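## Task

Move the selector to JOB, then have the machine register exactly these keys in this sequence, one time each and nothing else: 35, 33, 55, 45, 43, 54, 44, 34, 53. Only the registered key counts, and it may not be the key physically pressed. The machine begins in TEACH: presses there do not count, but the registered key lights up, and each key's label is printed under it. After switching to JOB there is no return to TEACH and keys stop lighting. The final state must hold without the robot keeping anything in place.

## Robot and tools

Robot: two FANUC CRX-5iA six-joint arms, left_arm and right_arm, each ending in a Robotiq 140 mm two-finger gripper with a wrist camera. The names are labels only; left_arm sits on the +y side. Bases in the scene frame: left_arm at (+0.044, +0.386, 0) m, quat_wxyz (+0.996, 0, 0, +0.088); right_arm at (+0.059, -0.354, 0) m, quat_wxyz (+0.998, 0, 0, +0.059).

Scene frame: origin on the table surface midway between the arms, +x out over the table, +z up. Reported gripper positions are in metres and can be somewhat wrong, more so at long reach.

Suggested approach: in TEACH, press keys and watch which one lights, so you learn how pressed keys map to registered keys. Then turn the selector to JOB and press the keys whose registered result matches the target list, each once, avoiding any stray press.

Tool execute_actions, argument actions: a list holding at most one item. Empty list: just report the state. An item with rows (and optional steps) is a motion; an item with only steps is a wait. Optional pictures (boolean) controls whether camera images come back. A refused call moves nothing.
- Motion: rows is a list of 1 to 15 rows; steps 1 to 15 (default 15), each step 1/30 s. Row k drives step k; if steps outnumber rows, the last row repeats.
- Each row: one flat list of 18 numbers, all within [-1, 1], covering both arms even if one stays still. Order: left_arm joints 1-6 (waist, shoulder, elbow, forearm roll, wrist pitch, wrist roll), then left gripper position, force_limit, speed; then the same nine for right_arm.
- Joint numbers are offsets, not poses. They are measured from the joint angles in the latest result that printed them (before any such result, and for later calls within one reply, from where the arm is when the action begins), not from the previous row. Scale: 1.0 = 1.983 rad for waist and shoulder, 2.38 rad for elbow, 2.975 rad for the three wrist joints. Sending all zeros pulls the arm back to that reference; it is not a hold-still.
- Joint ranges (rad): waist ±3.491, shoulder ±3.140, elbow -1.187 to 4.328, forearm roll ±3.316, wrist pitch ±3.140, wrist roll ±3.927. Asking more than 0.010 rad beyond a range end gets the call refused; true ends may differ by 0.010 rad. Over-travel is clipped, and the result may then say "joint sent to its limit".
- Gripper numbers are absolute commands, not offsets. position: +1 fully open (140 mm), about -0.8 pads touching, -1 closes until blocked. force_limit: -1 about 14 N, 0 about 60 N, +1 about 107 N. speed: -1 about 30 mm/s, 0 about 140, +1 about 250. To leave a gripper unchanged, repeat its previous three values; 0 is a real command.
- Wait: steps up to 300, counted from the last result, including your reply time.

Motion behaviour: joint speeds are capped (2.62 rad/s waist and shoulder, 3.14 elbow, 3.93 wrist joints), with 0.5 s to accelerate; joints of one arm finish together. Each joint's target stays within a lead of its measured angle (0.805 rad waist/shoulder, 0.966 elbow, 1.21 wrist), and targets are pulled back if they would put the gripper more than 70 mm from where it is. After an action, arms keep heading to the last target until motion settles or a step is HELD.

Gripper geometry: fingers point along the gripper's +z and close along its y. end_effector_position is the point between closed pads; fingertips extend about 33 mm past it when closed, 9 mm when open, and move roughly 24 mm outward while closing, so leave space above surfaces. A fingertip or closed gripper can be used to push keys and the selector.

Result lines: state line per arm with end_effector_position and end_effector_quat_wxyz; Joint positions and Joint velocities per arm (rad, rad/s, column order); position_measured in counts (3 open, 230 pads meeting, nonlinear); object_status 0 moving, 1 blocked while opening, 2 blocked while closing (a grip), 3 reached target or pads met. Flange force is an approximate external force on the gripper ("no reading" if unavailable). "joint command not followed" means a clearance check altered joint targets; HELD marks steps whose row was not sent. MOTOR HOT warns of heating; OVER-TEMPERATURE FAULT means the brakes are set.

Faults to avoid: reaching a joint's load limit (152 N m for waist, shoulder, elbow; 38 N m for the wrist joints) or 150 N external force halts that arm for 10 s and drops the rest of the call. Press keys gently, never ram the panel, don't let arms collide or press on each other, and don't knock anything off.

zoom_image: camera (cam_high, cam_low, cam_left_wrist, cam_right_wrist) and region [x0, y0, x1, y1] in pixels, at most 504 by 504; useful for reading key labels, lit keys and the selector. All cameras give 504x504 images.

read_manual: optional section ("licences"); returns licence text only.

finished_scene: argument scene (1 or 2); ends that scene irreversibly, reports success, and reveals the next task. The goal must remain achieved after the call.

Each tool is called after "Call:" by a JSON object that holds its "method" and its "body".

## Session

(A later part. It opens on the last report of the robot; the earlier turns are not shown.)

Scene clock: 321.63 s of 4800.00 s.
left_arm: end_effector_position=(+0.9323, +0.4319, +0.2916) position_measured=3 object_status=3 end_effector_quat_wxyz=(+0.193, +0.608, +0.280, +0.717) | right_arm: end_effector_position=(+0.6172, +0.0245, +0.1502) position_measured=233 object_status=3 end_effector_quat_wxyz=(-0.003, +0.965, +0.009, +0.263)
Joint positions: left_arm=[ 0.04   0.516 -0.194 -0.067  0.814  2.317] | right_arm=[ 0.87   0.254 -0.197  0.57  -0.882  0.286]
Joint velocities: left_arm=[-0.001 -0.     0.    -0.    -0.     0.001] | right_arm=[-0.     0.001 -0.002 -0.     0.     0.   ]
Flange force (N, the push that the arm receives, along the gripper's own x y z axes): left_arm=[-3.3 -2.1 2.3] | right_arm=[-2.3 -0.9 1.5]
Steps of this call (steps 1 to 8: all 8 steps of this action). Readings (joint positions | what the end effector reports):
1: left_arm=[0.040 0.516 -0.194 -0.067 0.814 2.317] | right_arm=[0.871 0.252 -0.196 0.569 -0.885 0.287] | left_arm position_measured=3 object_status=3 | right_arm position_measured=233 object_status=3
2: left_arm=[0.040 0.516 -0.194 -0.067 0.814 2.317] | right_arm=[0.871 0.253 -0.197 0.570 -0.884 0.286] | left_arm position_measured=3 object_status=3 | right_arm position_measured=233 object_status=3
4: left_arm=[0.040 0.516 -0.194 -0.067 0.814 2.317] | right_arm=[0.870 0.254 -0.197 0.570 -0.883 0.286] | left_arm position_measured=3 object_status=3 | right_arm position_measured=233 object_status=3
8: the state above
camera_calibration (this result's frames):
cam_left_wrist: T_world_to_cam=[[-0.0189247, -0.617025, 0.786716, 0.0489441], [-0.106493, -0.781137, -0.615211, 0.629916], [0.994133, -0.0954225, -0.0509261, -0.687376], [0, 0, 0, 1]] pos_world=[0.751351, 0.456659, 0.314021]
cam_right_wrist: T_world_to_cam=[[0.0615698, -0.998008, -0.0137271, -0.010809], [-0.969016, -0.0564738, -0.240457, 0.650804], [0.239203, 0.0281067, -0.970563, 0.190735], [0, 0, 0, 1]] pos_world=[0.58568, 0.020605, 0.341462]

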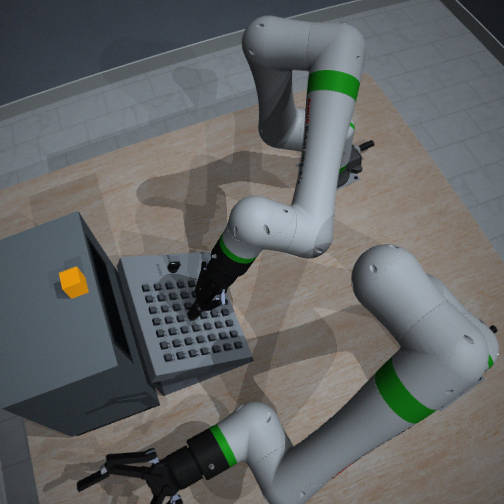

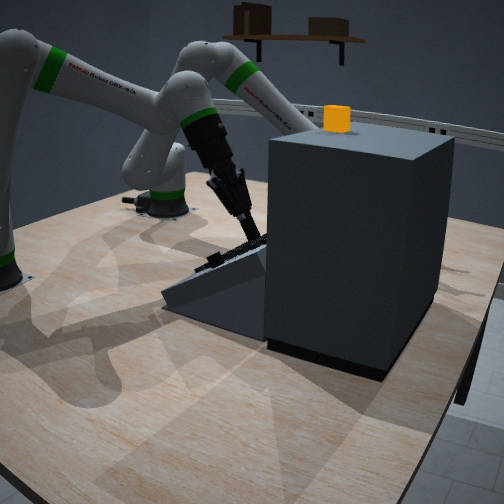

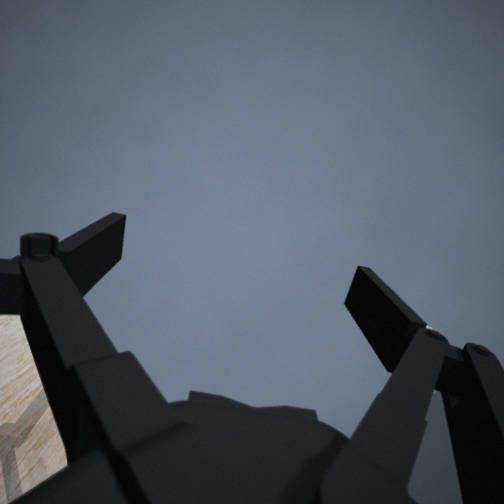

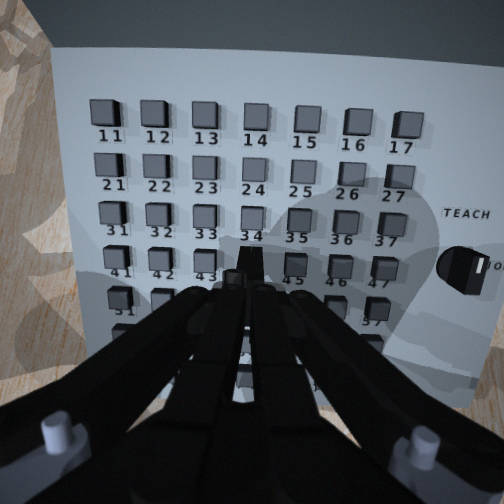

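Call:
{"method": "execute_actions", "body": {"actions": [{"rows": [[0,0,0,0,0,0,1,0,0,-0.00136,0.00215,-0.00058,0.00061,0.00204,-0.00039,-1,0,0.5]], "steps": 8}], "pictures": false}}

Call:
{"method": "execute_actions", "body": {"actions": [{"rows": [[0,0,0,0,0,0,1,0,0,-0.00045,0.00072,-0.00019,0.0002,0.00068,-0.00013,-1,0,0.5]], "steps": 7}], "pictures": false}}

Call:
{"method": "execute_actions", "body": {"actions": [{"rows": [[0,0,0,0,0,0,1,0,0,-0.00023,0.00036,-0.0001,0.0001,0.00034,-0.00006,-1,0,0.5]], "steps": 7}], "pictures": false}}

Call:
{"method": "execute_actions", "body": {"actions": [{"rows": [[0,0,0,0,0,0,1,0,0,-0.00018,0.00029,-0.00008,0.00008,0.00027,-0.00005,-1,0,0.5]], "steps": 7}]}}

Scene clock: 339.70 s of 4800.00 s.
left_arm: end_effector_position=(+0.9323, +0.4319, +0.2916) position_measured=3 object_status=3 end_effector_quat_wxyz=(+0.193, +0.608, +0.280, +0.717) | right_arm: end_effector_position=(+0.6186, +0.0245, +0.1476) position_measured=233 object_status=3 end_effector_quat_wxyz=(-0.004, +0.965, +0.010, +0.263)
Joint positions: left_arm=[ 0.04   0.516 -0.194 -0.067  0.814  2.317] | right_arm=[ 0.868  0.258 -0.198  0.572 -0.876  0.285]
Joint velocities: left_arm=[ 0.001 -0.001 -0.    -0.     0.     0.   ] | right_arm=[ 0.     0.001 -0.     0.     0.001  0.001]
Flange force (N, the push that the arm receives, along the gripper's own x y z axes): left_arm=[-3.7 -1.6 1.6] | right_arm=[-2.8 1.0 -1.6]
Steps of this call (steps 1 to 15: the robot went on to your last target; steps 16 to 90: nothing new was sent; then 14.80 s passed at rest; steps 91 to 98: all 8 steps of this action). Readings (joint positions | what the end effector reports):
91: left_arm=[0.040 0.516 -0.194 -0.067 0.814 2.317] | right_arm=[0.870 0.254 -0.197 0.570 -0.882 0.286] | left_arm position_measured=3 object_status=3 | right_arm position_measured=233 object_status=3
92: left_arm=[0.040 0.516 -0.194 -0.067 0.814 2.317] | right_arm=[0.869 0.256 -0.198 0.571 -0.880 0.285] | left_arm position_measured=3 object_status=3 | right_arm position_measured=233 object_status=3
94: left_arm=[0.040 0.516 -0.194 -0.067 0.814 2.317] | right_arm=[0.868 0.258 -0.198 0.572 -0.877 0.285] | left_arm position_measured=3 object_status=3 | right_arm position_measured=233 object_status=3
98: the state above

Scene clock: 339.93 s of 4800.00 s.
left_arm: end_effector_position=(+0.9323, +0.4319, +0.2916) position_measured=3 object_status=3 end_effector_quat_wxyz=(+0.193, +0.608, +0.280, +0.717) | right_arm: end_effector_position=(+0.6191, +0.0245, +0.1467) position_measured=233 object_status=3 end_effector_quat_wxyz=(-0.004, +0.965, +0.010, +0.263)
Joint positions: left_arm=[ 0.04   0.516 -0.194 -0.067  0.814  2.317] | right_arm=[ 0.867  0.26  -0.199  0.573 -0.874  0.284]
Joint velocities: left_arm=[ 0.001 -0.     0.001  0.     0.     0.001] | right_arm=[-0.    -0.    -0.002  0.     0.001 -0.   ]
Flange force (N, the push that the arm receives, along the gripper's own x y z axes): left_arm=[-3.0 -3.3 6.6] | right_arm=[-3.7 1.0 -2.7]
Steps of this call (steps 1 to 7: all 7 steps of this action). Readings (joint positions | what the end effector reports):
1: left_arm=[0.040 0.516 -0.194 -0.067 0.814 2.317] | right_arm=[0.867 0.258 -0.198 0.572 -0.876 0.285] | left_arm position_measured=3 object_status=3 | right_arm position_measured=233 object_status=3
2: left_arm=[0.040 0.516 -0.194 -0.067 0.814 2.317] | right_arm=[0.867 0.259 -0.199 0.572 -0.875 0.285] | left_arm position_measured=3 object_status=3 | right_arm position_measured=233 object_status=3
4: left_arm=[0.040 0.516 -0.194 -0.067 0.814 2.317] | right_arm=[0.867 0.260 -0.199 0.573 -0.874 0.284] | left_arm position_measured=3 object_status=3 | right_arm position_measured=233 object_status=3
7: the state above

Scene clock: 340.17 s of 4800.00 s.
left_arm: end_effector_position=(+0.9323, +0.4319, +0.2916) position_measured=3 object_status=3 end_effector_quat_wxyz=(+0.193, +0.608, +0.280, +0.717) | right_arm: end_effector_position=(+0.6194, +0.0245, +0.1463) position_measured=233 object_status=3 end_effector_quat_wxyz=(-0.004, +0.965, +0.010, +0.263)
Joint positions: left_arm=[ 0.04   0.516 -0.194 -0.067  0.814  2.317] | right_arm=[ 0.866  0.26  -0.199  0.573 -0.873  0.284]
Joint velocities: left_arm=[ 0.    -0.001  0.001 -0.     0.     0.001] | right_arm=[ 0.001 -0.     0.     0.    -0.    -0.001]
Flange force (N, the push that the arm receives, along the gripper's own x y z axes): left_arm=[-4.7 -0.8 2.9] | right_arm=[-2.4 -0.8 -4.9]
Steps of this call (steps 1 to 7: all 7 steps of this action). Readings (joint positions | what the end effector reports):
1: left_arm=[0.040 0.516 -0.194 -0.067 0.814 2.317] | right_arm=[0.867 0.260 -0.199 0.573 -0.874 0.284] | left_arm position_measured=3 object_status=3 | right_arm position_measured=233 object_status=3
2: left_arm=[0.040 0.516 -0.194 -0.067 0.814 2.317] | right_arm=[0.866 0.260 -0.199 0.573 -0.874 0.284] | left_arm position_measured=3 object_status=3 | right_arm position_measured=233 object_status=3
4: left_arm=[0.040 0.516 -0.194 -0.067 0.814 2.317] | right_arm=[0.866 0.260 -0.199 0.573 -0.873 0.284] | left_arm position_measured=3 object_status=3 | right_arm position_measured=233 object_status=3
7: the state above

Scene clock: 340.40 s of 4800.00 s.
left_arm: end_effector_position=(+0.9323, +0.4319, +0.2916) position_measured=3 object_status=3 end_effector_quat_wxyz=(+0.193, +0.608, +0.280, +0.717) | right_arm: end_effector_position=(+0.6195, +0.0245, +0.1460) position_measured=233 object_status=3 end_effector_quat_wxyz=(-0.004, +0.965, +0.010, +0.263)
Joint positions: left_arm=[ 0.04   0.516 -0.194 -0.067  0.814  2.317] | right_arm=[ 0.866  0.261 -0.199  0.573 -0.873  0.284]
Joint velocities: left_arm=[-0.     0.     0.001  0.    -0.001 -0.001] | right_arm=[ 0.001 -0.    -0.001  0.    -0.     0.001]
Flange force (N, the push that the arm receives, along the gripper's own x y z axes): left_arm=[-2.5 -1.7 5.0] | right_arm=[-0.3 -1.1 -4.4]
Steps of this call (steps 1 to 7: all 7 steps of this action). Readings (joint positions | what the end effector reports):
1: left_arm=[0.040 0.516 -0.194 -0.067 0.814 2.317] | right_arm=[0.866 0.260 -0.199 0.573 -0.873 0.284] | left_arm position_measured=3 object_status=3 | right_arm position_measured=233 object_status=3
2: left_arm=[0.040 0.516 -0.194 -0.067 0.814 2.317] | right_arm=[0.866 0.261 -0.199 0.573 -0.873 0.284] | left_arm position_measured=3 object_status=3 | right_arm position_measured=233 object_status=3
4: left_arm=[0.040 0.516 -0.194 -0.067 0.814 2.317] | right_arm=[0.866 0.261 -0.199 0.573 -0.873 0.284] | left_arm position_measured=3 object_status=3 | right_arm position_measured=233 object_status=3
7: the state above
camera_calibration (this result's frames):
cam_left_wrist: T_world_to_cam=[[-0.0189245, -0.617025, 0.786716, 0.048944], [-0.106493, -0.781137, -0.615211, 0.629916], [0.994133, -0.0954223, -0.0509262, -0.687376], [0, 0, 0, 1]] pos_world=[0.751351, 0.45666, 0.314021]
cam_right_wrist: T_world_to_cam=[[0.0616674, -0.998001, -0.013805, -0.0111215], [-0.969072, -0.0565571, -0.240211, 0.65203], [0.238951, 0.0281912, -0.970622, 0.186187], [0, 0, 0, 1]] pos_world=[0.58806, 0.0205288, 0.337189]

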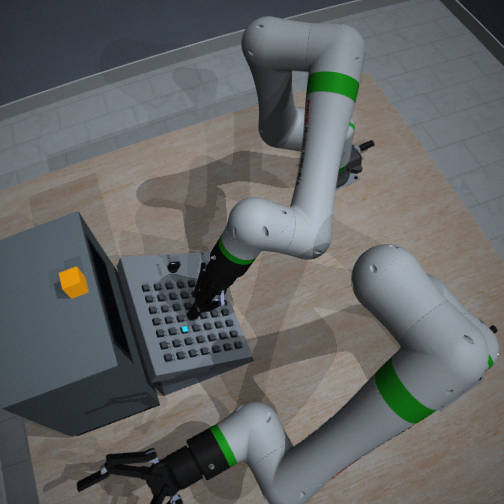

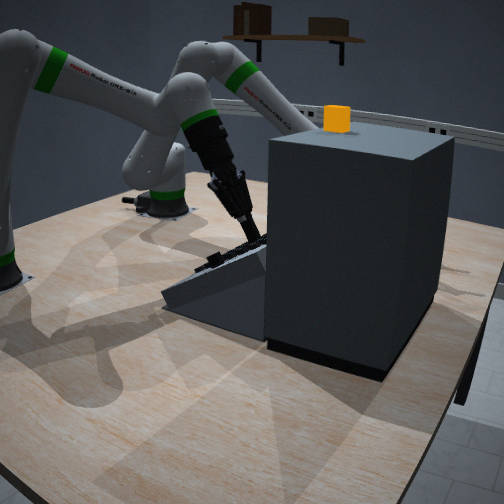

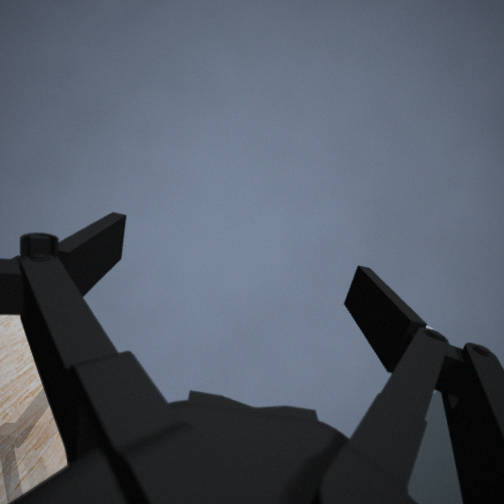

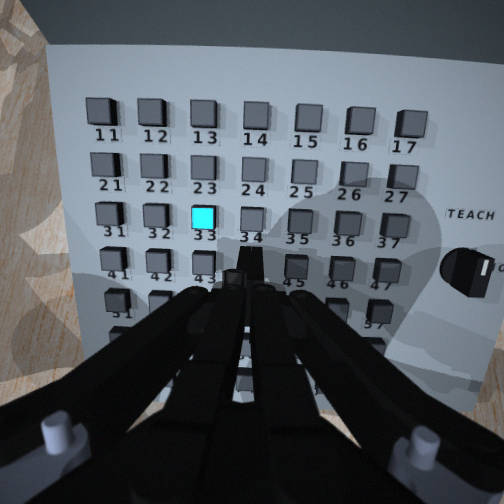

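Call:
{"method": "zoom_image", "body": {"camera": "cam_right_wrist", "region": [80, 90, 180, 190]}}

Call:
{"method": "zoom_image", "body": {"camera": "cam_right_wrist", "region": [335, 98, 435, 198]}}

Call:
{"method": "zoom_image", "body": {"camera": "cam_right_wrist", "region": [85, 195, 225, 325]}}

Call:
{"method": "zoom_image", "body": {"camera": "cam_right_wrist", "region": [275, 200, 415, 330]}}

Region (80, 90, 180, 190) of cam_right_wrist's 504x504 image, scaled by 5.040, with more detail than that image has.

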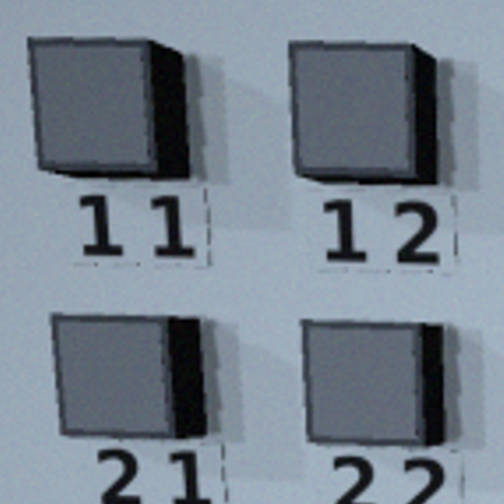

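Region (335, 98, 435, 198) of cam_right_wrist's 504x504 image, scaled by 5.040, with more detail than that image has.

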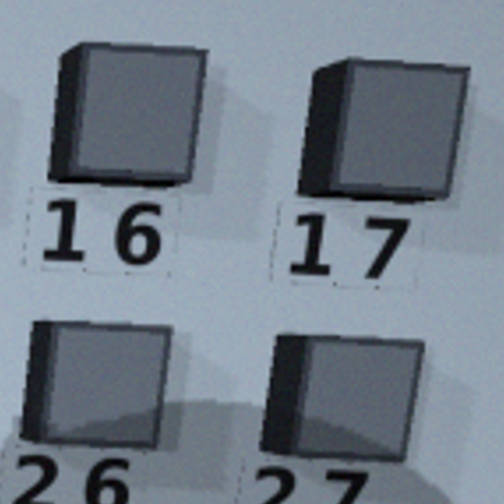

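Region (85, 195, 225, 325) of cam_right_wrist's 504x504 image, scaled by 3.600, with more detail than that image has; it fills the top 468 rows of this view, and the rest is white.

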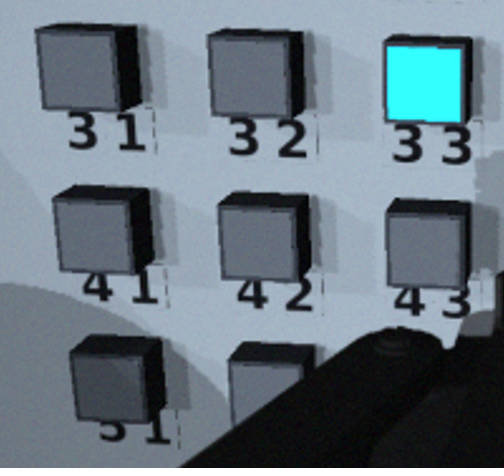

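Region (275, 200, 415, 330) of cam_right_wrist's 504x504 image, scaled by 3.600, with more detail than that image has; it fills the top 468 rows of this view, and the rest is white.

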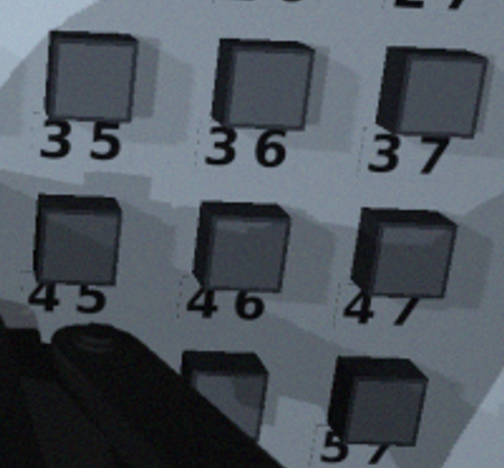

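Call:
{"method": "execute_actions", "body": {"actions": [{"rows": [[0,0,0,0,0,0,1,0,0,-0.00013,0.00023,-0.00005,0.00007,0.0002,-0.00004,-1,0,0.5]], "steps": 7}], "pictures": false}}

Call:
{"method": "execute_actions", "body": {"actions": [{"rows": [[0,0,0,0,0,0,1,0,0,0.00403,-0.00677,0.00136,-0.00205,-0.00601,0.00133,-1,0,0.5],[0,0,0,0,0,0,1,0,0,0.00403,-0.00677,0.00136,-0.00205,-0.00601,0.00133,-1,0,0.5],[0,0,0,0,0,0,1,0,0,0.00403,-0.00677,0.00136,-0.00205,-0.00601,0.00133,-1,0,0.5],[0,0,0,0,0,0,1,0,0,0.00403,-0.00677,0.00136,-0.00205,-0.00601,0.00133,-1,0,0.5],[0,0,0,0,0,0,1,0,0,-0.0368,-0.06156,-0.05191,-0.00507,0.01223,0.02428,-1,0,0.5],[0,0,0,0,0,0,1,0,0,-0.0368,-0.06156,-0.05191,-0.00507,0.01223,0.02428,-1,0,0.5],[0,0,0,0,0,0,1,0,0,-0.0368,-0.06156,-0.05191,-0.00507,0.01223,0.02428,-1,0,0.5],[0,0,0,0,0,0,1,0,0,-0.0368,-0.06156,-0.05191,-0.00507,0.01223,0.02428,-1,0,0.5],[0,0,0,0,0,0,1,0,0,-0.0368,-0.06156,-0.05191,-0.00507,0.01223,0.02428,-1,0,0.5],[0,0,0,0,0,0,1,0,0,-0.0368,-0.06156,-0.05191,-0.00507,0.01223,0.02428,-1,0,0.5],[0,0,0,0,0,0,1,0,0,-0.0368,-0.06156,-0.05191,-0.00507,0.01223,0.02428,-1,0,0.5],[0,0,0,0,0,0,1,0,0,-0.0368,-0.06156,-0.05191,-0.00507,0.01223,0.02428,-1,0,0.5],[0,0,0,0,0,0,1,0,0,-0.0368,-0.06156,-0.05191,-0.00507,0.01223,0.02428,-1,0,0.5],[0,0,0,0,0,0,1,0,0,-0.0368,-0.06156,-0.05191,-0.00507,0.01223,0.02428,-1,0,0.5],[0,0,0,0,0,0,1,0,0,-0.04068,-0.05479,-0.05325,-0.00288,0.01817,0.02283,-1,0,0.5]], "steps": 15}], "pictures": false}}

Call:
{"method": "execute_actions", "body": {"actions": [{"steps": 9}]}}

Call:
{"method": "execute_actions", "body": {"actions": [{"rows": [[0,0,0,0,0,0,1,0,0,-0.00014,0.00025,-0.00005,0.00008,0.00022,-0.00005,-1,0,0.5]], "steps": 6}]}}

Call:
{"method": "execute_actions", "body": {"actions": [{"rows": [[0,0,0,0,0,0,1,0,0,-0.00014,0.00025,-0.00005,0.00008,0.00022,-0.00005,-1,0,0.5]], "steps": 6}]}}

Call:
{"method": "execute_actions", "body": {"actions": [{"rows": [[0,0,0,0,0,0,1,0,0,-0.00014,0.00025,-0.00005,0.00008,0.00022,-0.00005,-1,0,0.5]], "steps": 7}]}}

Scene clock: 460.63 s of 4800.00 s.
left_arm: end_effector_position=(+0.9323, +0.4319, +0.2916) position_measured=3 object_status=3 end_effector_quat_wxyz=(+0.193, +0.608, +0.280, +0.717) | right_arm: end_effector_position=(+0.6197, +0.0245, +0.1457) position_measured=233 object_status=3 end_effector_quat_wxyz=(-0.004, +0.965, +0.010, +0.263)
Joint positions: left_arm=[ 0.04   0.516 -0.194 -0.067  0.814  2.317] | right_arm=[ 0.866  0.261 -0.199  0.573 -0.872  0.284]
Joint velocities: left_arm=[ 0.     0.     0.    -0.    -0.001 -0.001] | right_arm=[ 0.     0.     0.001 -0.001  0.001 -0.   ]
Flange force (N, the push that the arm receives, along the gripper's own x y z axes): left_arm=[-5.4 -1.1 6.1] | right_arm=[1.4 -4.0 -4.2]
Steps of this call (steps 1 to 15: the robot went on to your last target; steps 16 to 90: nothing new was sent; then 117.00 s passed at rest; steps 91 to 97: all 7 steps of this action). Readings (joint positions | what the end effector reports):
91: left_arm=[0.040 0.516 -0.194 -0.067 0.814 2.317] | right_arm=[0.866 0.261 -0.199 0.573 -0.872 0.284] | left_arm position_measured=3 object_status=3 | right_arm position_measured=233 object_status=3
92: left_arm=[0.040 0.516 -0.194 -0.067 0.814 2.317] | right_arm=[0.866 0.261 -0.199 0.573 -0.872 0.284] | left_arm position_measured=3 object_status=3 | right_arm position_measured=233 object_status=3
94: left_arm=[0.040 0.516 -0.194 -0.067 0.814 2.317] | right_arm=[0.866 0.261 -0.199 0.573 -0.872 0.284] | left_arm position_measured=3 object_status=3 | right_arm position_measured=233 object_status=3
97: the state above

Scene clock: 461.13 s of 4800.00 s.
left_arm: end_effector_position=(+0.9323, +0.4319, +0.2916) position_measured=3 object_status=3 end_effector_quat_wxyz=(+0.193, +0.608, +0.280, +0.717) | right_arm: end_effector_position=(+0.6163, -0.0441, +0.1535) position_measured=233 object_status=3 end_effector_quat_wxyz=(-0.004, +0.965, +0.010, +0.263)
Joint positions: left_arm=[ 0.04   0.516 -0.194 -0.067  0.814  2.317] | right_arm=[ 0.793  0.14  -0.323  0.558 -0.835  0.356]
Joint velocities: left_arm=[-0.     0.    -0.001  0.    -0.001  0.001] | right_arm=[-0.025  0.021 -0.015  0.011  0.064  0.   ]
Flange force (N, the push that the arm receives, along the gripper's own x y z axes): left_arm=[-1.6 -2.0 5.3] | right_arm=[-0.3 -4.0 -0.9]
Steps of this call (steps 1 to 15: all 15 steps of this action). Readings (joint positions | what the end effector reports):
1: left_arm=[0.040 0.516 -0.194 -0.067 0.814 2.317] | right_arm=[0.866 0.261 -0.199 0.573 -0.872 0.284] | left_arm position_measured=3 object_status=3 | right_arm position_measured=233 object_status=3
2: left_arm=[0.040 0.516 -0.194 -0.067 0.814 2.317] | right_arm=[0.867 0.259 -0.199 0.572 -0.876 0.284] | left_arm position_measured=3 object_status=3 | right_arm position_measured=233 object_status=3
4: left_arm=[0.040 0.516 -0.194 -0.067 0.814 2.317] | right_arm=[0.872 0.250 -0.197 0.568 -0.887 0.286] | left_arm position_measured=3 object_status=3 | right_arm position_measured=233 object_status=3
8: left_arm=[0.040 0.516 -0.194 -0.067 0.814 2.317] | right_arm=[0.852 0.217 -0.230 0.564 -0.875 0.307] | left_arm position_measured=3 object_status=3 | right_arm position_measured=233 object_status=3
15: the state above

Scene clock: 461.43 s of 4800.00 s.
left_arm: end_effector_position=(+0.9323, +0.4319, +0.2916) position_measured=3 object_status=3 end_effector_quat_wxyz=(+0.193, +0.608, +0.280, +0.717) | right_arm: end_effector_position=(+0.6204, -0.0441, +0.1466) position_measured=233 object_status=3 end_effector_quat_wxyz=(-0.004, +0.965, +0.010, +0.263)
Joint positions: left_arm=[ 0.04   0.516 -0.194 -0.067  0.814  2.317] | right_arm=[ 0.785  0.153 -0.326  0.565 -0.818  0.352]
Joint velocities: left_arm=[ 0.001  0.     0.     0.    -0.001  0.   ] | right_arm=[-0.001  0.    -0.002  0.     0.001 -0.002]
Flange force (N, the push that the arm receives, along the gripper's own x y z axes): left_arm=[-2.4 -2.0 1.2] | right_arm=[-3.7 -0.4 -4.6]
Steps of this call (steps 1 to 9: the robot went on to your last target). Readings (joint positions | what the end effector reports):
1: left_arm=[0.040 0.516 -0.194 -0.067 0.814 2.317] | right_arm=[0.790 0.143 -0.324 0.560 -0.830 0.356] | left_arm position_measured=3 object_status=3 | right_arm position_measured=233 object_status=3
2: left_arm=[0.040 0.516 -0.194 -0.067 0.814 2.317] | right_arm=[0.788 0.148 -0.325 0.562 -0.824 0.355] | left_arm position_measured=3 object_status=3 | right_arm position_measured=233 object_status=3
4: left_arm=[0.040 0.516 -0.194 -0.067 0.814 2.317] | right_arm=[0.785 0.152 -0.326 0.564 -0.819 0.353] | left_arm position_measured=3 object_status=3 | right_arm position_measured=233 object_status=3
8: left_arm=[0.040 0.516 -0.194 -0.067 0.814 2.317] | right_arm=[0.785 0.153 -0.326 0.565 -0.818 0.352] | left_arm position_measured=3 object_status=3 | right_arm position_measured=233 object_status=3
9: the state above
camera_calibration (this result's frames):
cam_left_wrist: T_world_to_cam=[[-0.0189245, -0.617025, 0.786716, 0.0489439], [-0.106493, -0.781137, -0.615211, 0.629916], [0.994133, -0.0954223, -0.0509263, -0.687376], [0, 0, 0, 1]] pos_world=[0.751351, 0.45666, 0.314021]
cam_right_wrist: T_world_to_cam=[[0.0618074, -0.997992, -0.0138309, -0.079735], [-0.969038, -0.0566836, -0.240319, 0.649122], [0.239052, 0.0282561, -0.970595, 0.188461], [0, 0, 0, 1]] pos_world=[0.5889, -0.0481055, 0.337813]

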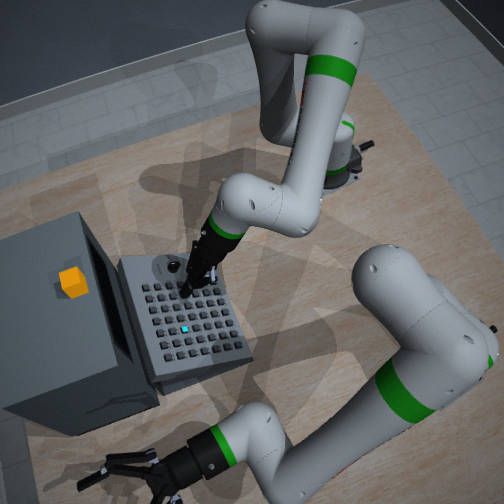

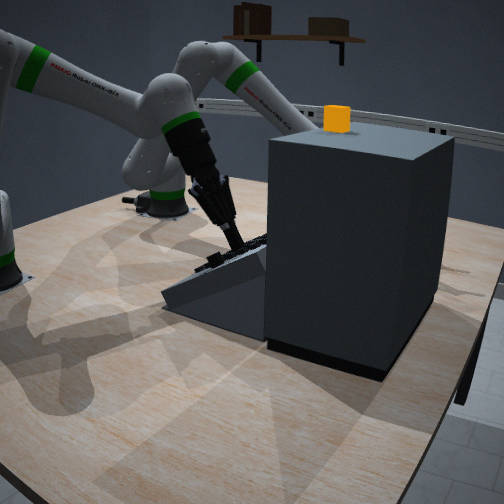

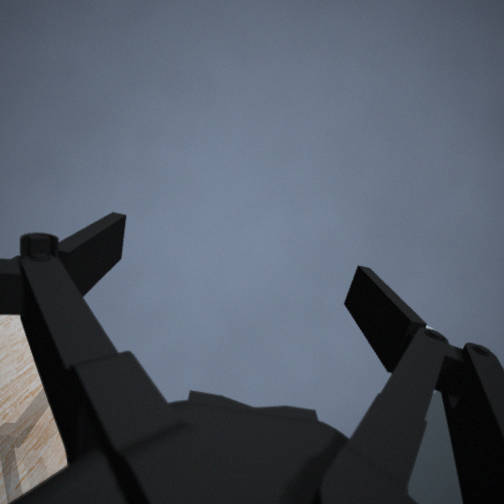

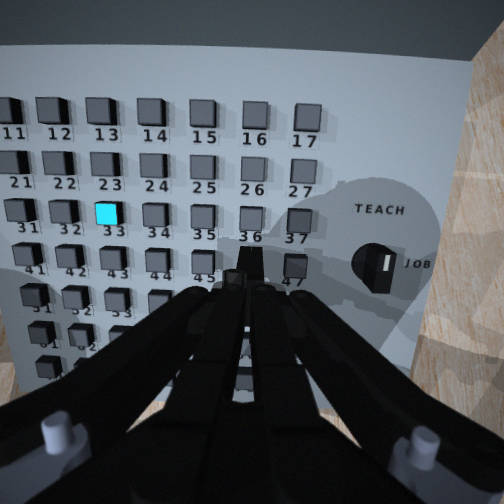

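Scene clock: 461.63 s of 4800.00 s.
left_arm: end_effector_position=(+0.9323, +0.4319, +0.2916) position_measured=3 object_status=3 end_effector_quat_wxyz=(+0.193, +0.608, +0.280, +0.717) | right_arm: end_effector_position=(+0.6205, -0.0441, +0.1463) position_measured=233 object_status=3 end_effector_quat_wxyz=(-0.004, +0.965, +0.010, +0.263)
Joint positions: left_arm=[ 0.04   0.516 -0.194 -0.067  0.814  2.317] | right_arm=[ 0.785  0.153 -0.326  0.565 -0.817  0.352]
Joint velocities: left_arm=[-0.001 -0.001  0.    -0.     0.002  0.001] | right_arm=[-0.     0.001 -0.002  0.001  0.     0.   ]
Flange force (N, the push that the arm receives, along the gripper's own x y z axes): left_arm=[-2.7 -0.6 3.4] | right_arm=[-4.0 1.4 -3.2]
Steps of this call (steps 1 to 6: all 6 steps of this action). Readings (joint positions | what the end effector reports):
1: left_arm=[0.040 0.516 -0.194 -0.067 0.814 2.317] | right_arm=[0.785 0.153 -0.326 0.565 -0.818 0.352] | left_arm position_measured=3 object_status=3 | right_arm position_measured=233 object_status=3
2: left_arm=[0.040 0.516 -0.194 -0.067 0.814 2.317] | right_arm=[0.785 0.153 -0.326 0.565 -0.818 0.352] | left_arm position_measured=3 object_status=3 | right_arm position_measured=233 object_status=3
4: left_arm=[0.040 0.516 -0.194 -0.067 0.814 2.317] | right_arm=[0.785 0.153 -0.326 0.565 -0.817 0.352] | left_arm position_measured=3 object_status=3 | right_arm position_measured=233 object_status=3
6: the state above
camera_calibration (this result's frames):
cam_left_wrist: T_world_to_cam=[[-0.0189245, -0.617025, 0.786716, 0.048944], [-0.106493, -0.781137, -0.615211, 0.629916], [0.994133, -0.0954223, -0.0509263, -0.687376], [0, 0, 0, 1]] pos_world=[0.751351, 0.45666, 0.314021]
cam_right_wrist: T_world_to_cam=[[0.0618374, -0.99799, -0.0138249, -0.0797564], [-0.969035, -0.0567142, -0.240321, 0.6492], [0.239054, 0.0282576, -0.970595, 0.188181], [0, 0, 0, 1]] pos_world=[0.589045, -0.0480948, 0.337562]

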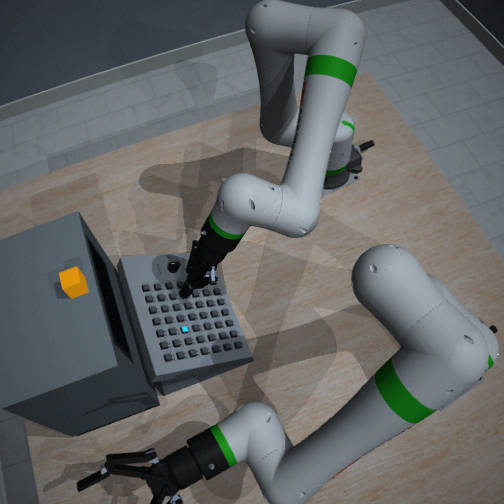

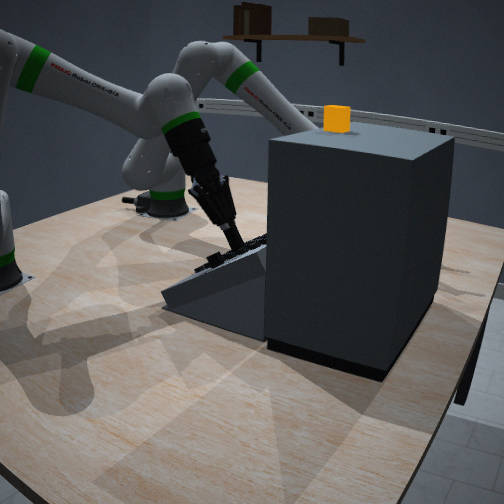

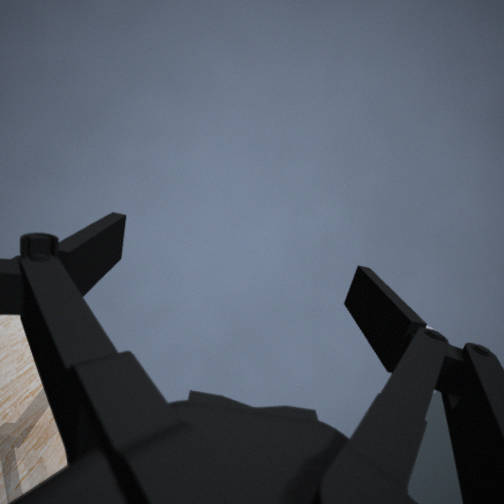

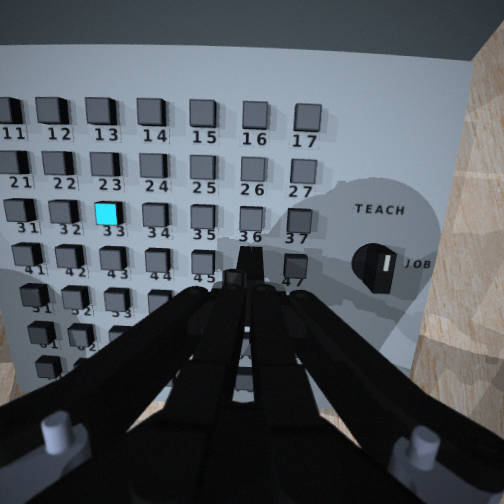

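Scene clock: 461.83 s of 4800.00 s.
left_arm: end_effector_position=(+0.9323, +0.4319, +0.2916) position_measured=3 object_status=3 end_effector_quat_wxyz=(+0.193, +0.608, +0.280, +0.717) | right_arm: end_effector_position=(+0.6207, -0.0441, +0.1461) position_measured=233 object_status=3 end_effector_quat_wxyz=(-0.004, +0.965, +0.010, +0.263)
Joint positions: left_arm=[ 0.04   0.516 -0.194 -0.067  0.814  2.317] | right_arm=[ 0.784  0.154 -0.326  0.565 -0.817  0.352]
Joint velocities: left_arm=[-0.    -0.     0.    -0.     0.002  0.   ] | right_arm=[ 0.001  0.     0.    -0.     0.    -0.001]
Flange force (N, the push that the arm receives, along the gripper's own x y z axes): left_arm=[-2.9 -1.6 5.7] | right_arm=[-1.6 -3.1 -4.5]
Steps of this call (steps 1 to 6: all 6 steps of this action). Readings (joint positions | what the end effector reports):
1: left_arm=[0.040 0.516 -0.194 -0.067 0.814 2.317] | right_arm=[0.785 0.153 -0.326 0.565 -0.817 0.352] | left_arm position_measured=3 object_status=3 | right_arm position_measured=233 object_status=3
2: left_arm=[0.040 0.516 -0.194 -0.067 0.814 2.317] | right_arm=[0.785 0.153 -0.326 0.565 -0.817 0.352] | left_arm position_measured=3 object_status=3 | right_arm position_measured=233 object_status=3
4: left_arm=[0.040 0.516 -0.194 -0.067 0.814 2.317] | right_arm=[0.784 0.154 -0.326 0.565 -0.817 0.352] | left_arm position_measured=3 object_status=3 | right_arm position_measured=233 object_status=3
6: the state above
camera_calibration (this result's frames):
cam_left_wrist: T_world_to_cam=[[-0.0189246, -0.617025, 0.786716, 0.048944], [-0.106493, -0.781137, -0.615211, 0.629916], [0.994133, -0.0954223, -0.0509261, -0.687376], [0, 0, 0, 1]] pos_world=[0.751351, 0.45666, 0.314021]
cam_right_wrist: T_world_to_cam=[[0.0618524, -0.99799, -0.0138202, -0.0797723], [-0.969034, -0.0567299, -0.24032, 0.649281], [0.239053, 0.0282566, -0.970595, 0.187899], [0, 0, 0, 1]] pos_world=[0.589192, -0.0480877, 0.337307]

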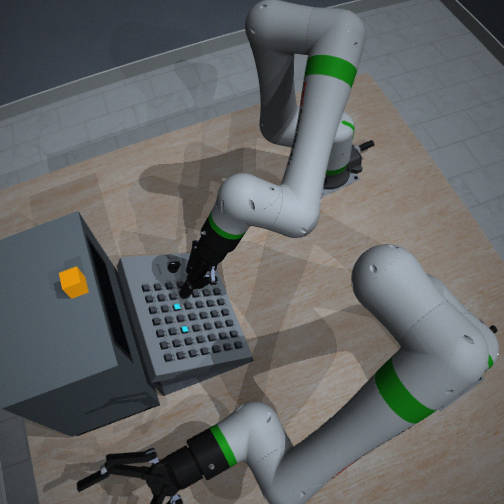

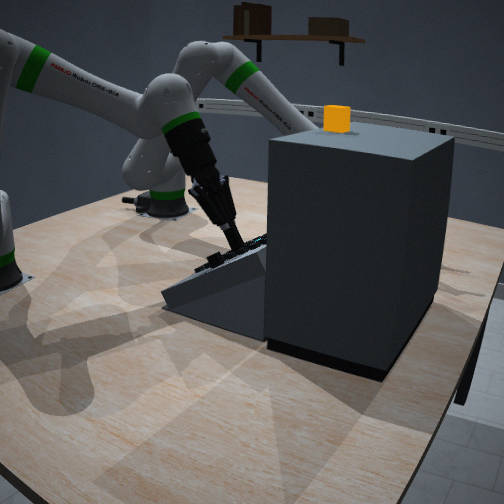

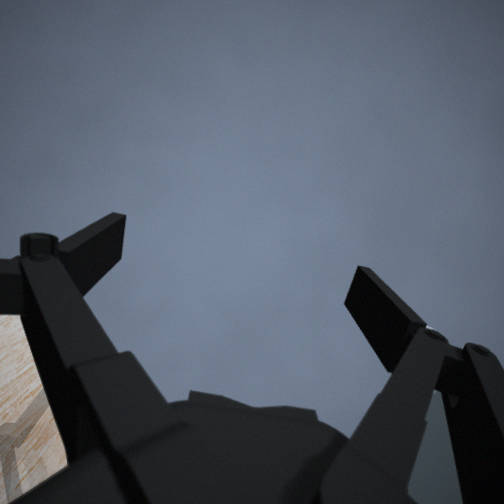

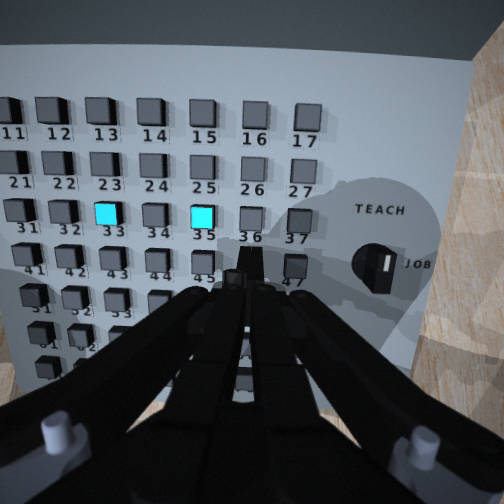

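Scene clock: 462.07 s of 4800.00 s.
left_arm: end_effector_position=(+0.9323, +0.4319, +0.2916) position_measured=3 object_status=3 end_effector_quat_wxyz=(+0.193, +0.608, +0.280, +0.717) | right_arm: end_effector_position=(+0.6208, -0.0441, +0.1458) position_measured=233 object_status=3 end_effector_quat_wxyz=(-0.004, +0.965, +0.010, +0.263)
Joint positions: left_arm=[ 0.04   0.516 -0.194 -0.067  0.814  2.317] | right_arm=[ 0.784  0.154 -0.326  0.566 -0.816  0.352]
Joint velocities: left_arm=[ 0.    -0.    -0.001 -0.    -0.    -0.001] | right_arm=[-0.001  0.001 -0.002  0.    -0.    -0.001]
Flange force (N, the push that the arm receives, along the gripper's own x y z axes): left_arm=[-1.8 -1.1 0.9] | right_arm=[-5.0 -1.3 -4.2]
Steps of this call (steps 1 to 7: all 7 steps of this action). Readings (joint positions | what the end effector reports):
1: left_arm=[0.040 0.516 -0.194 -0.067 0.814 2.317] | right_arm=[0.784 0.154 -0.326 0.565 -0.817 0.352] | left_arm position_measured=3 object_status=3 | right_arm position_measured=233 object_status=3
2: left_arm=[0.040 0.516 -0.194 -0.067 0.814 2.317] | right_arm=[0.784 0.154 -0.326 0.565 -0.816 0.352] | left_arm position_measured=3 object_status=3 | right_arm position_measured=233 object_status=3
4: left_arm=[0.040 0.516 -0.194 -0.067 0.814 2.317] | right_arm=[0.784 0.154 -0.326 0.566 -0.816 0.352] | left_arm position_measured=3 object_status=3 | right_arm position_measured=233 object_status=3
7: the state above
camera_calibration (this result's frames):
cam_left_wrist: T_world_to_cam=[[-0.0189245, -0.617025, 0.786716, 0.048944], [-0.106493, -0.781137, -0.615211, 0.629916], [0.994133, -0.0954222, -0.0509261, -0.687376], [0, 0, 0, 1]] pos_world=[0.751351, 0.45666, 0.314021]
cam_right_wrist: T_world_to_cam=[[0.0618656, -0.997989, -0.0138164, -0.0797878], [-0.969034, -0.0567437, -0.240319, 0.649363], [0.239052, 0.0282561, -0.970596, 0.187614], [0, 0, 0, 1]] pos_world=[0.589342, -0.0480813, 0.337049]

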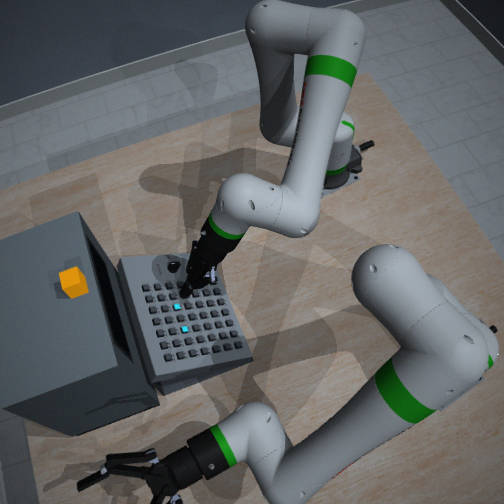

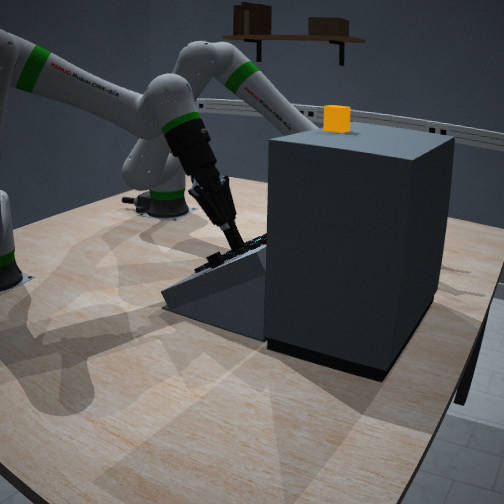

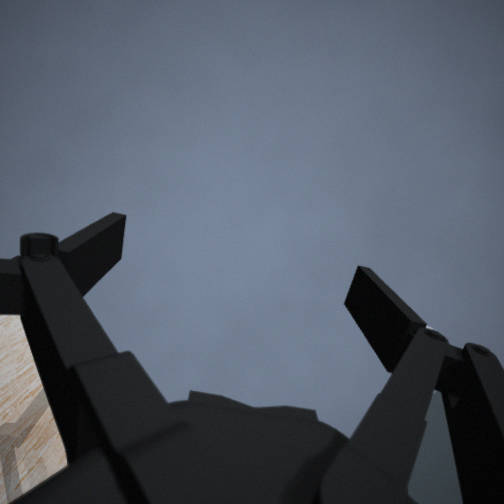

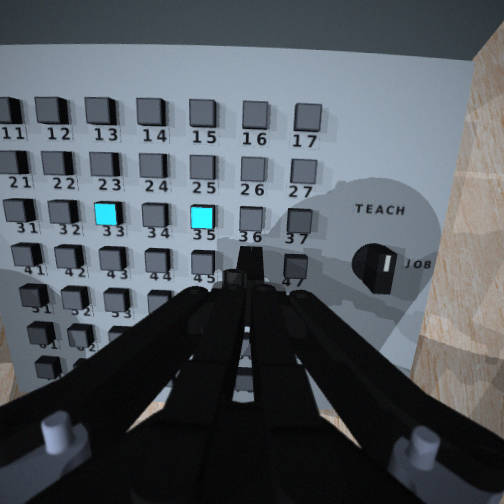

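Call:
{"method": "execute_actions", "body": {"actions": []}}

Scene clock: 495.63 s of 4800.00 s.
left_arm: end_effector_position=(+0.9323, +0.4319, +0.2916) position_measured=3 object_status=3 end_effector_quat_wxyz=(+0.193, +0.608, +0.280, +0.717) | right_arm: end_effector_position=(+0.6208, -0.0441, +0.1458) position_measured=233 object_status=3 end_effector_quat_wxyz=(-0.004, +0.965, +0.010, +0.263)
Joint positions: left_arm=[ 0.04   0.516 -0.194 -0.067  0.814  2.317] | right_arm=[ 0.784  0.154 -0.326  0.566 -0.816  0.352]
Joint velocities: left_arm=[ 0.     0.    -0.002 -0.    -0.    -0.   ] | right_arm=[ 0.001  0.001  0.     0.    -0.    -0.001]
Flange force (N, the push that the arm receives, along the gripper's own x y z axes): left_arm=[-2.0 0.2 2.3] | right_arm=[-2.5 -1.4 -2.5]
Steps of this call (steps 1 to 15: the robot went on to your last target; steps 16 to 90: nothing new was sent; then 30.57 s passed at rest). Readings (joint positions | what the end effector reports):
1: left_arm=[0.040 0.516 -0.194 -0.067 0.814 2.317] | right_arm=[0.784 0.154 -0.326 0.566 -0.816 0.352] | left_arm position_measured=3 object_status=3 | right_arm position_measured=233 object_status=3
2: left_arm=[0.040 0.516 -0.194 -0.067 0.814 2.317] | right_arm=[0.784 0.154 -0.326 0.566 -0.816 0.352] | left_arm position_measured=3 object_status=3 | right_arm position_measured=233 object_status=3
4: left_arm=[0.040 0.516 -0.194 -0.067 0.814 2.317] | right_arm=[0.784 0.154 -0.326 0.566 -0.816 0.352] | left_arm position_measured=3 object_status=3 | right_arm position_measured=233 object_status=3
8: left_arm=[0.040 0.516 -0.194 -0.067 0.814 2.317] | right_arm=[0.784 0.154 -0.326 0.566 -0.816 0.352] | left_arm position_measured=3 object_status=3 | right_arm position_measured=233 object_status=3
90: the state above
All arms were judged still, so your last target was given up. Only a new action makes them travel on or press farther. Fingers that are still opening or closing keep moving.
camera_calibration (this result's frames):
cam_left_wrist: T_world_to_cam=[[-0.0189247, -0.617025, 0.786716, 0.048944], [-0.106493, -0.781137, -0.615211, 0.629916], [0.994133, -0.0954222, -0.050926, -0.687376], [0, 0, 0, 1]] pos_world=[0.751351, 0.45666, 0.314021]
cam_right_wrist: T_world_to_cam=[[0.0618671, -0.997989, -0.0138164, -0.079788], [-0.969034, -0.0567451, -0.240318, 0.649364], [0.239051, 0.0282563, -0.970596, 0.187609], [0, 0, 0, 1]] pos_world=[0.589344, -0.0480805, 0.337045]

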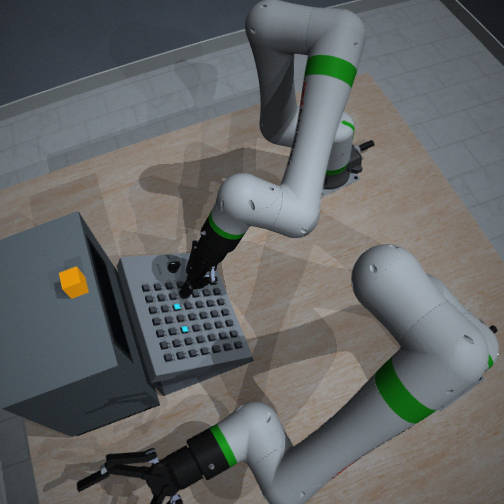

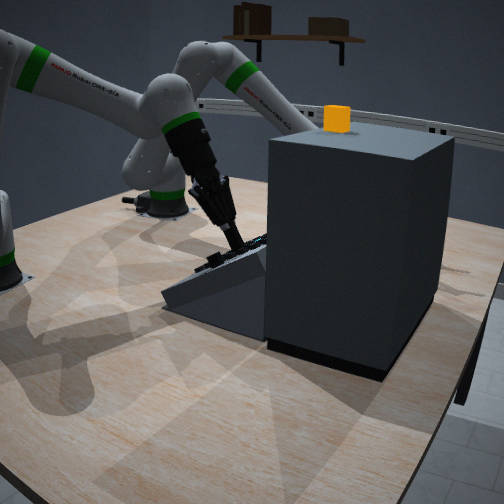

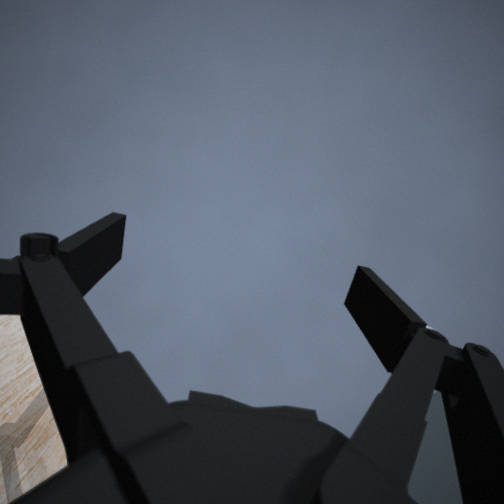

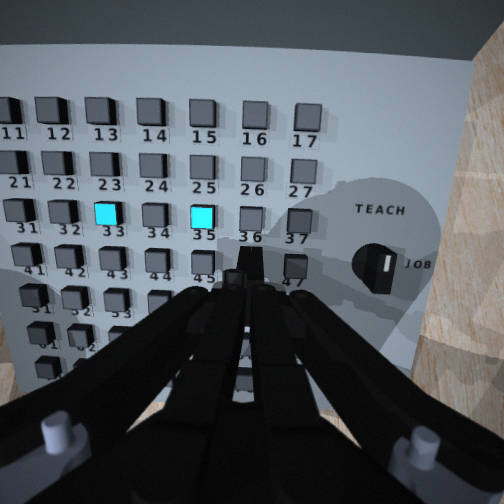

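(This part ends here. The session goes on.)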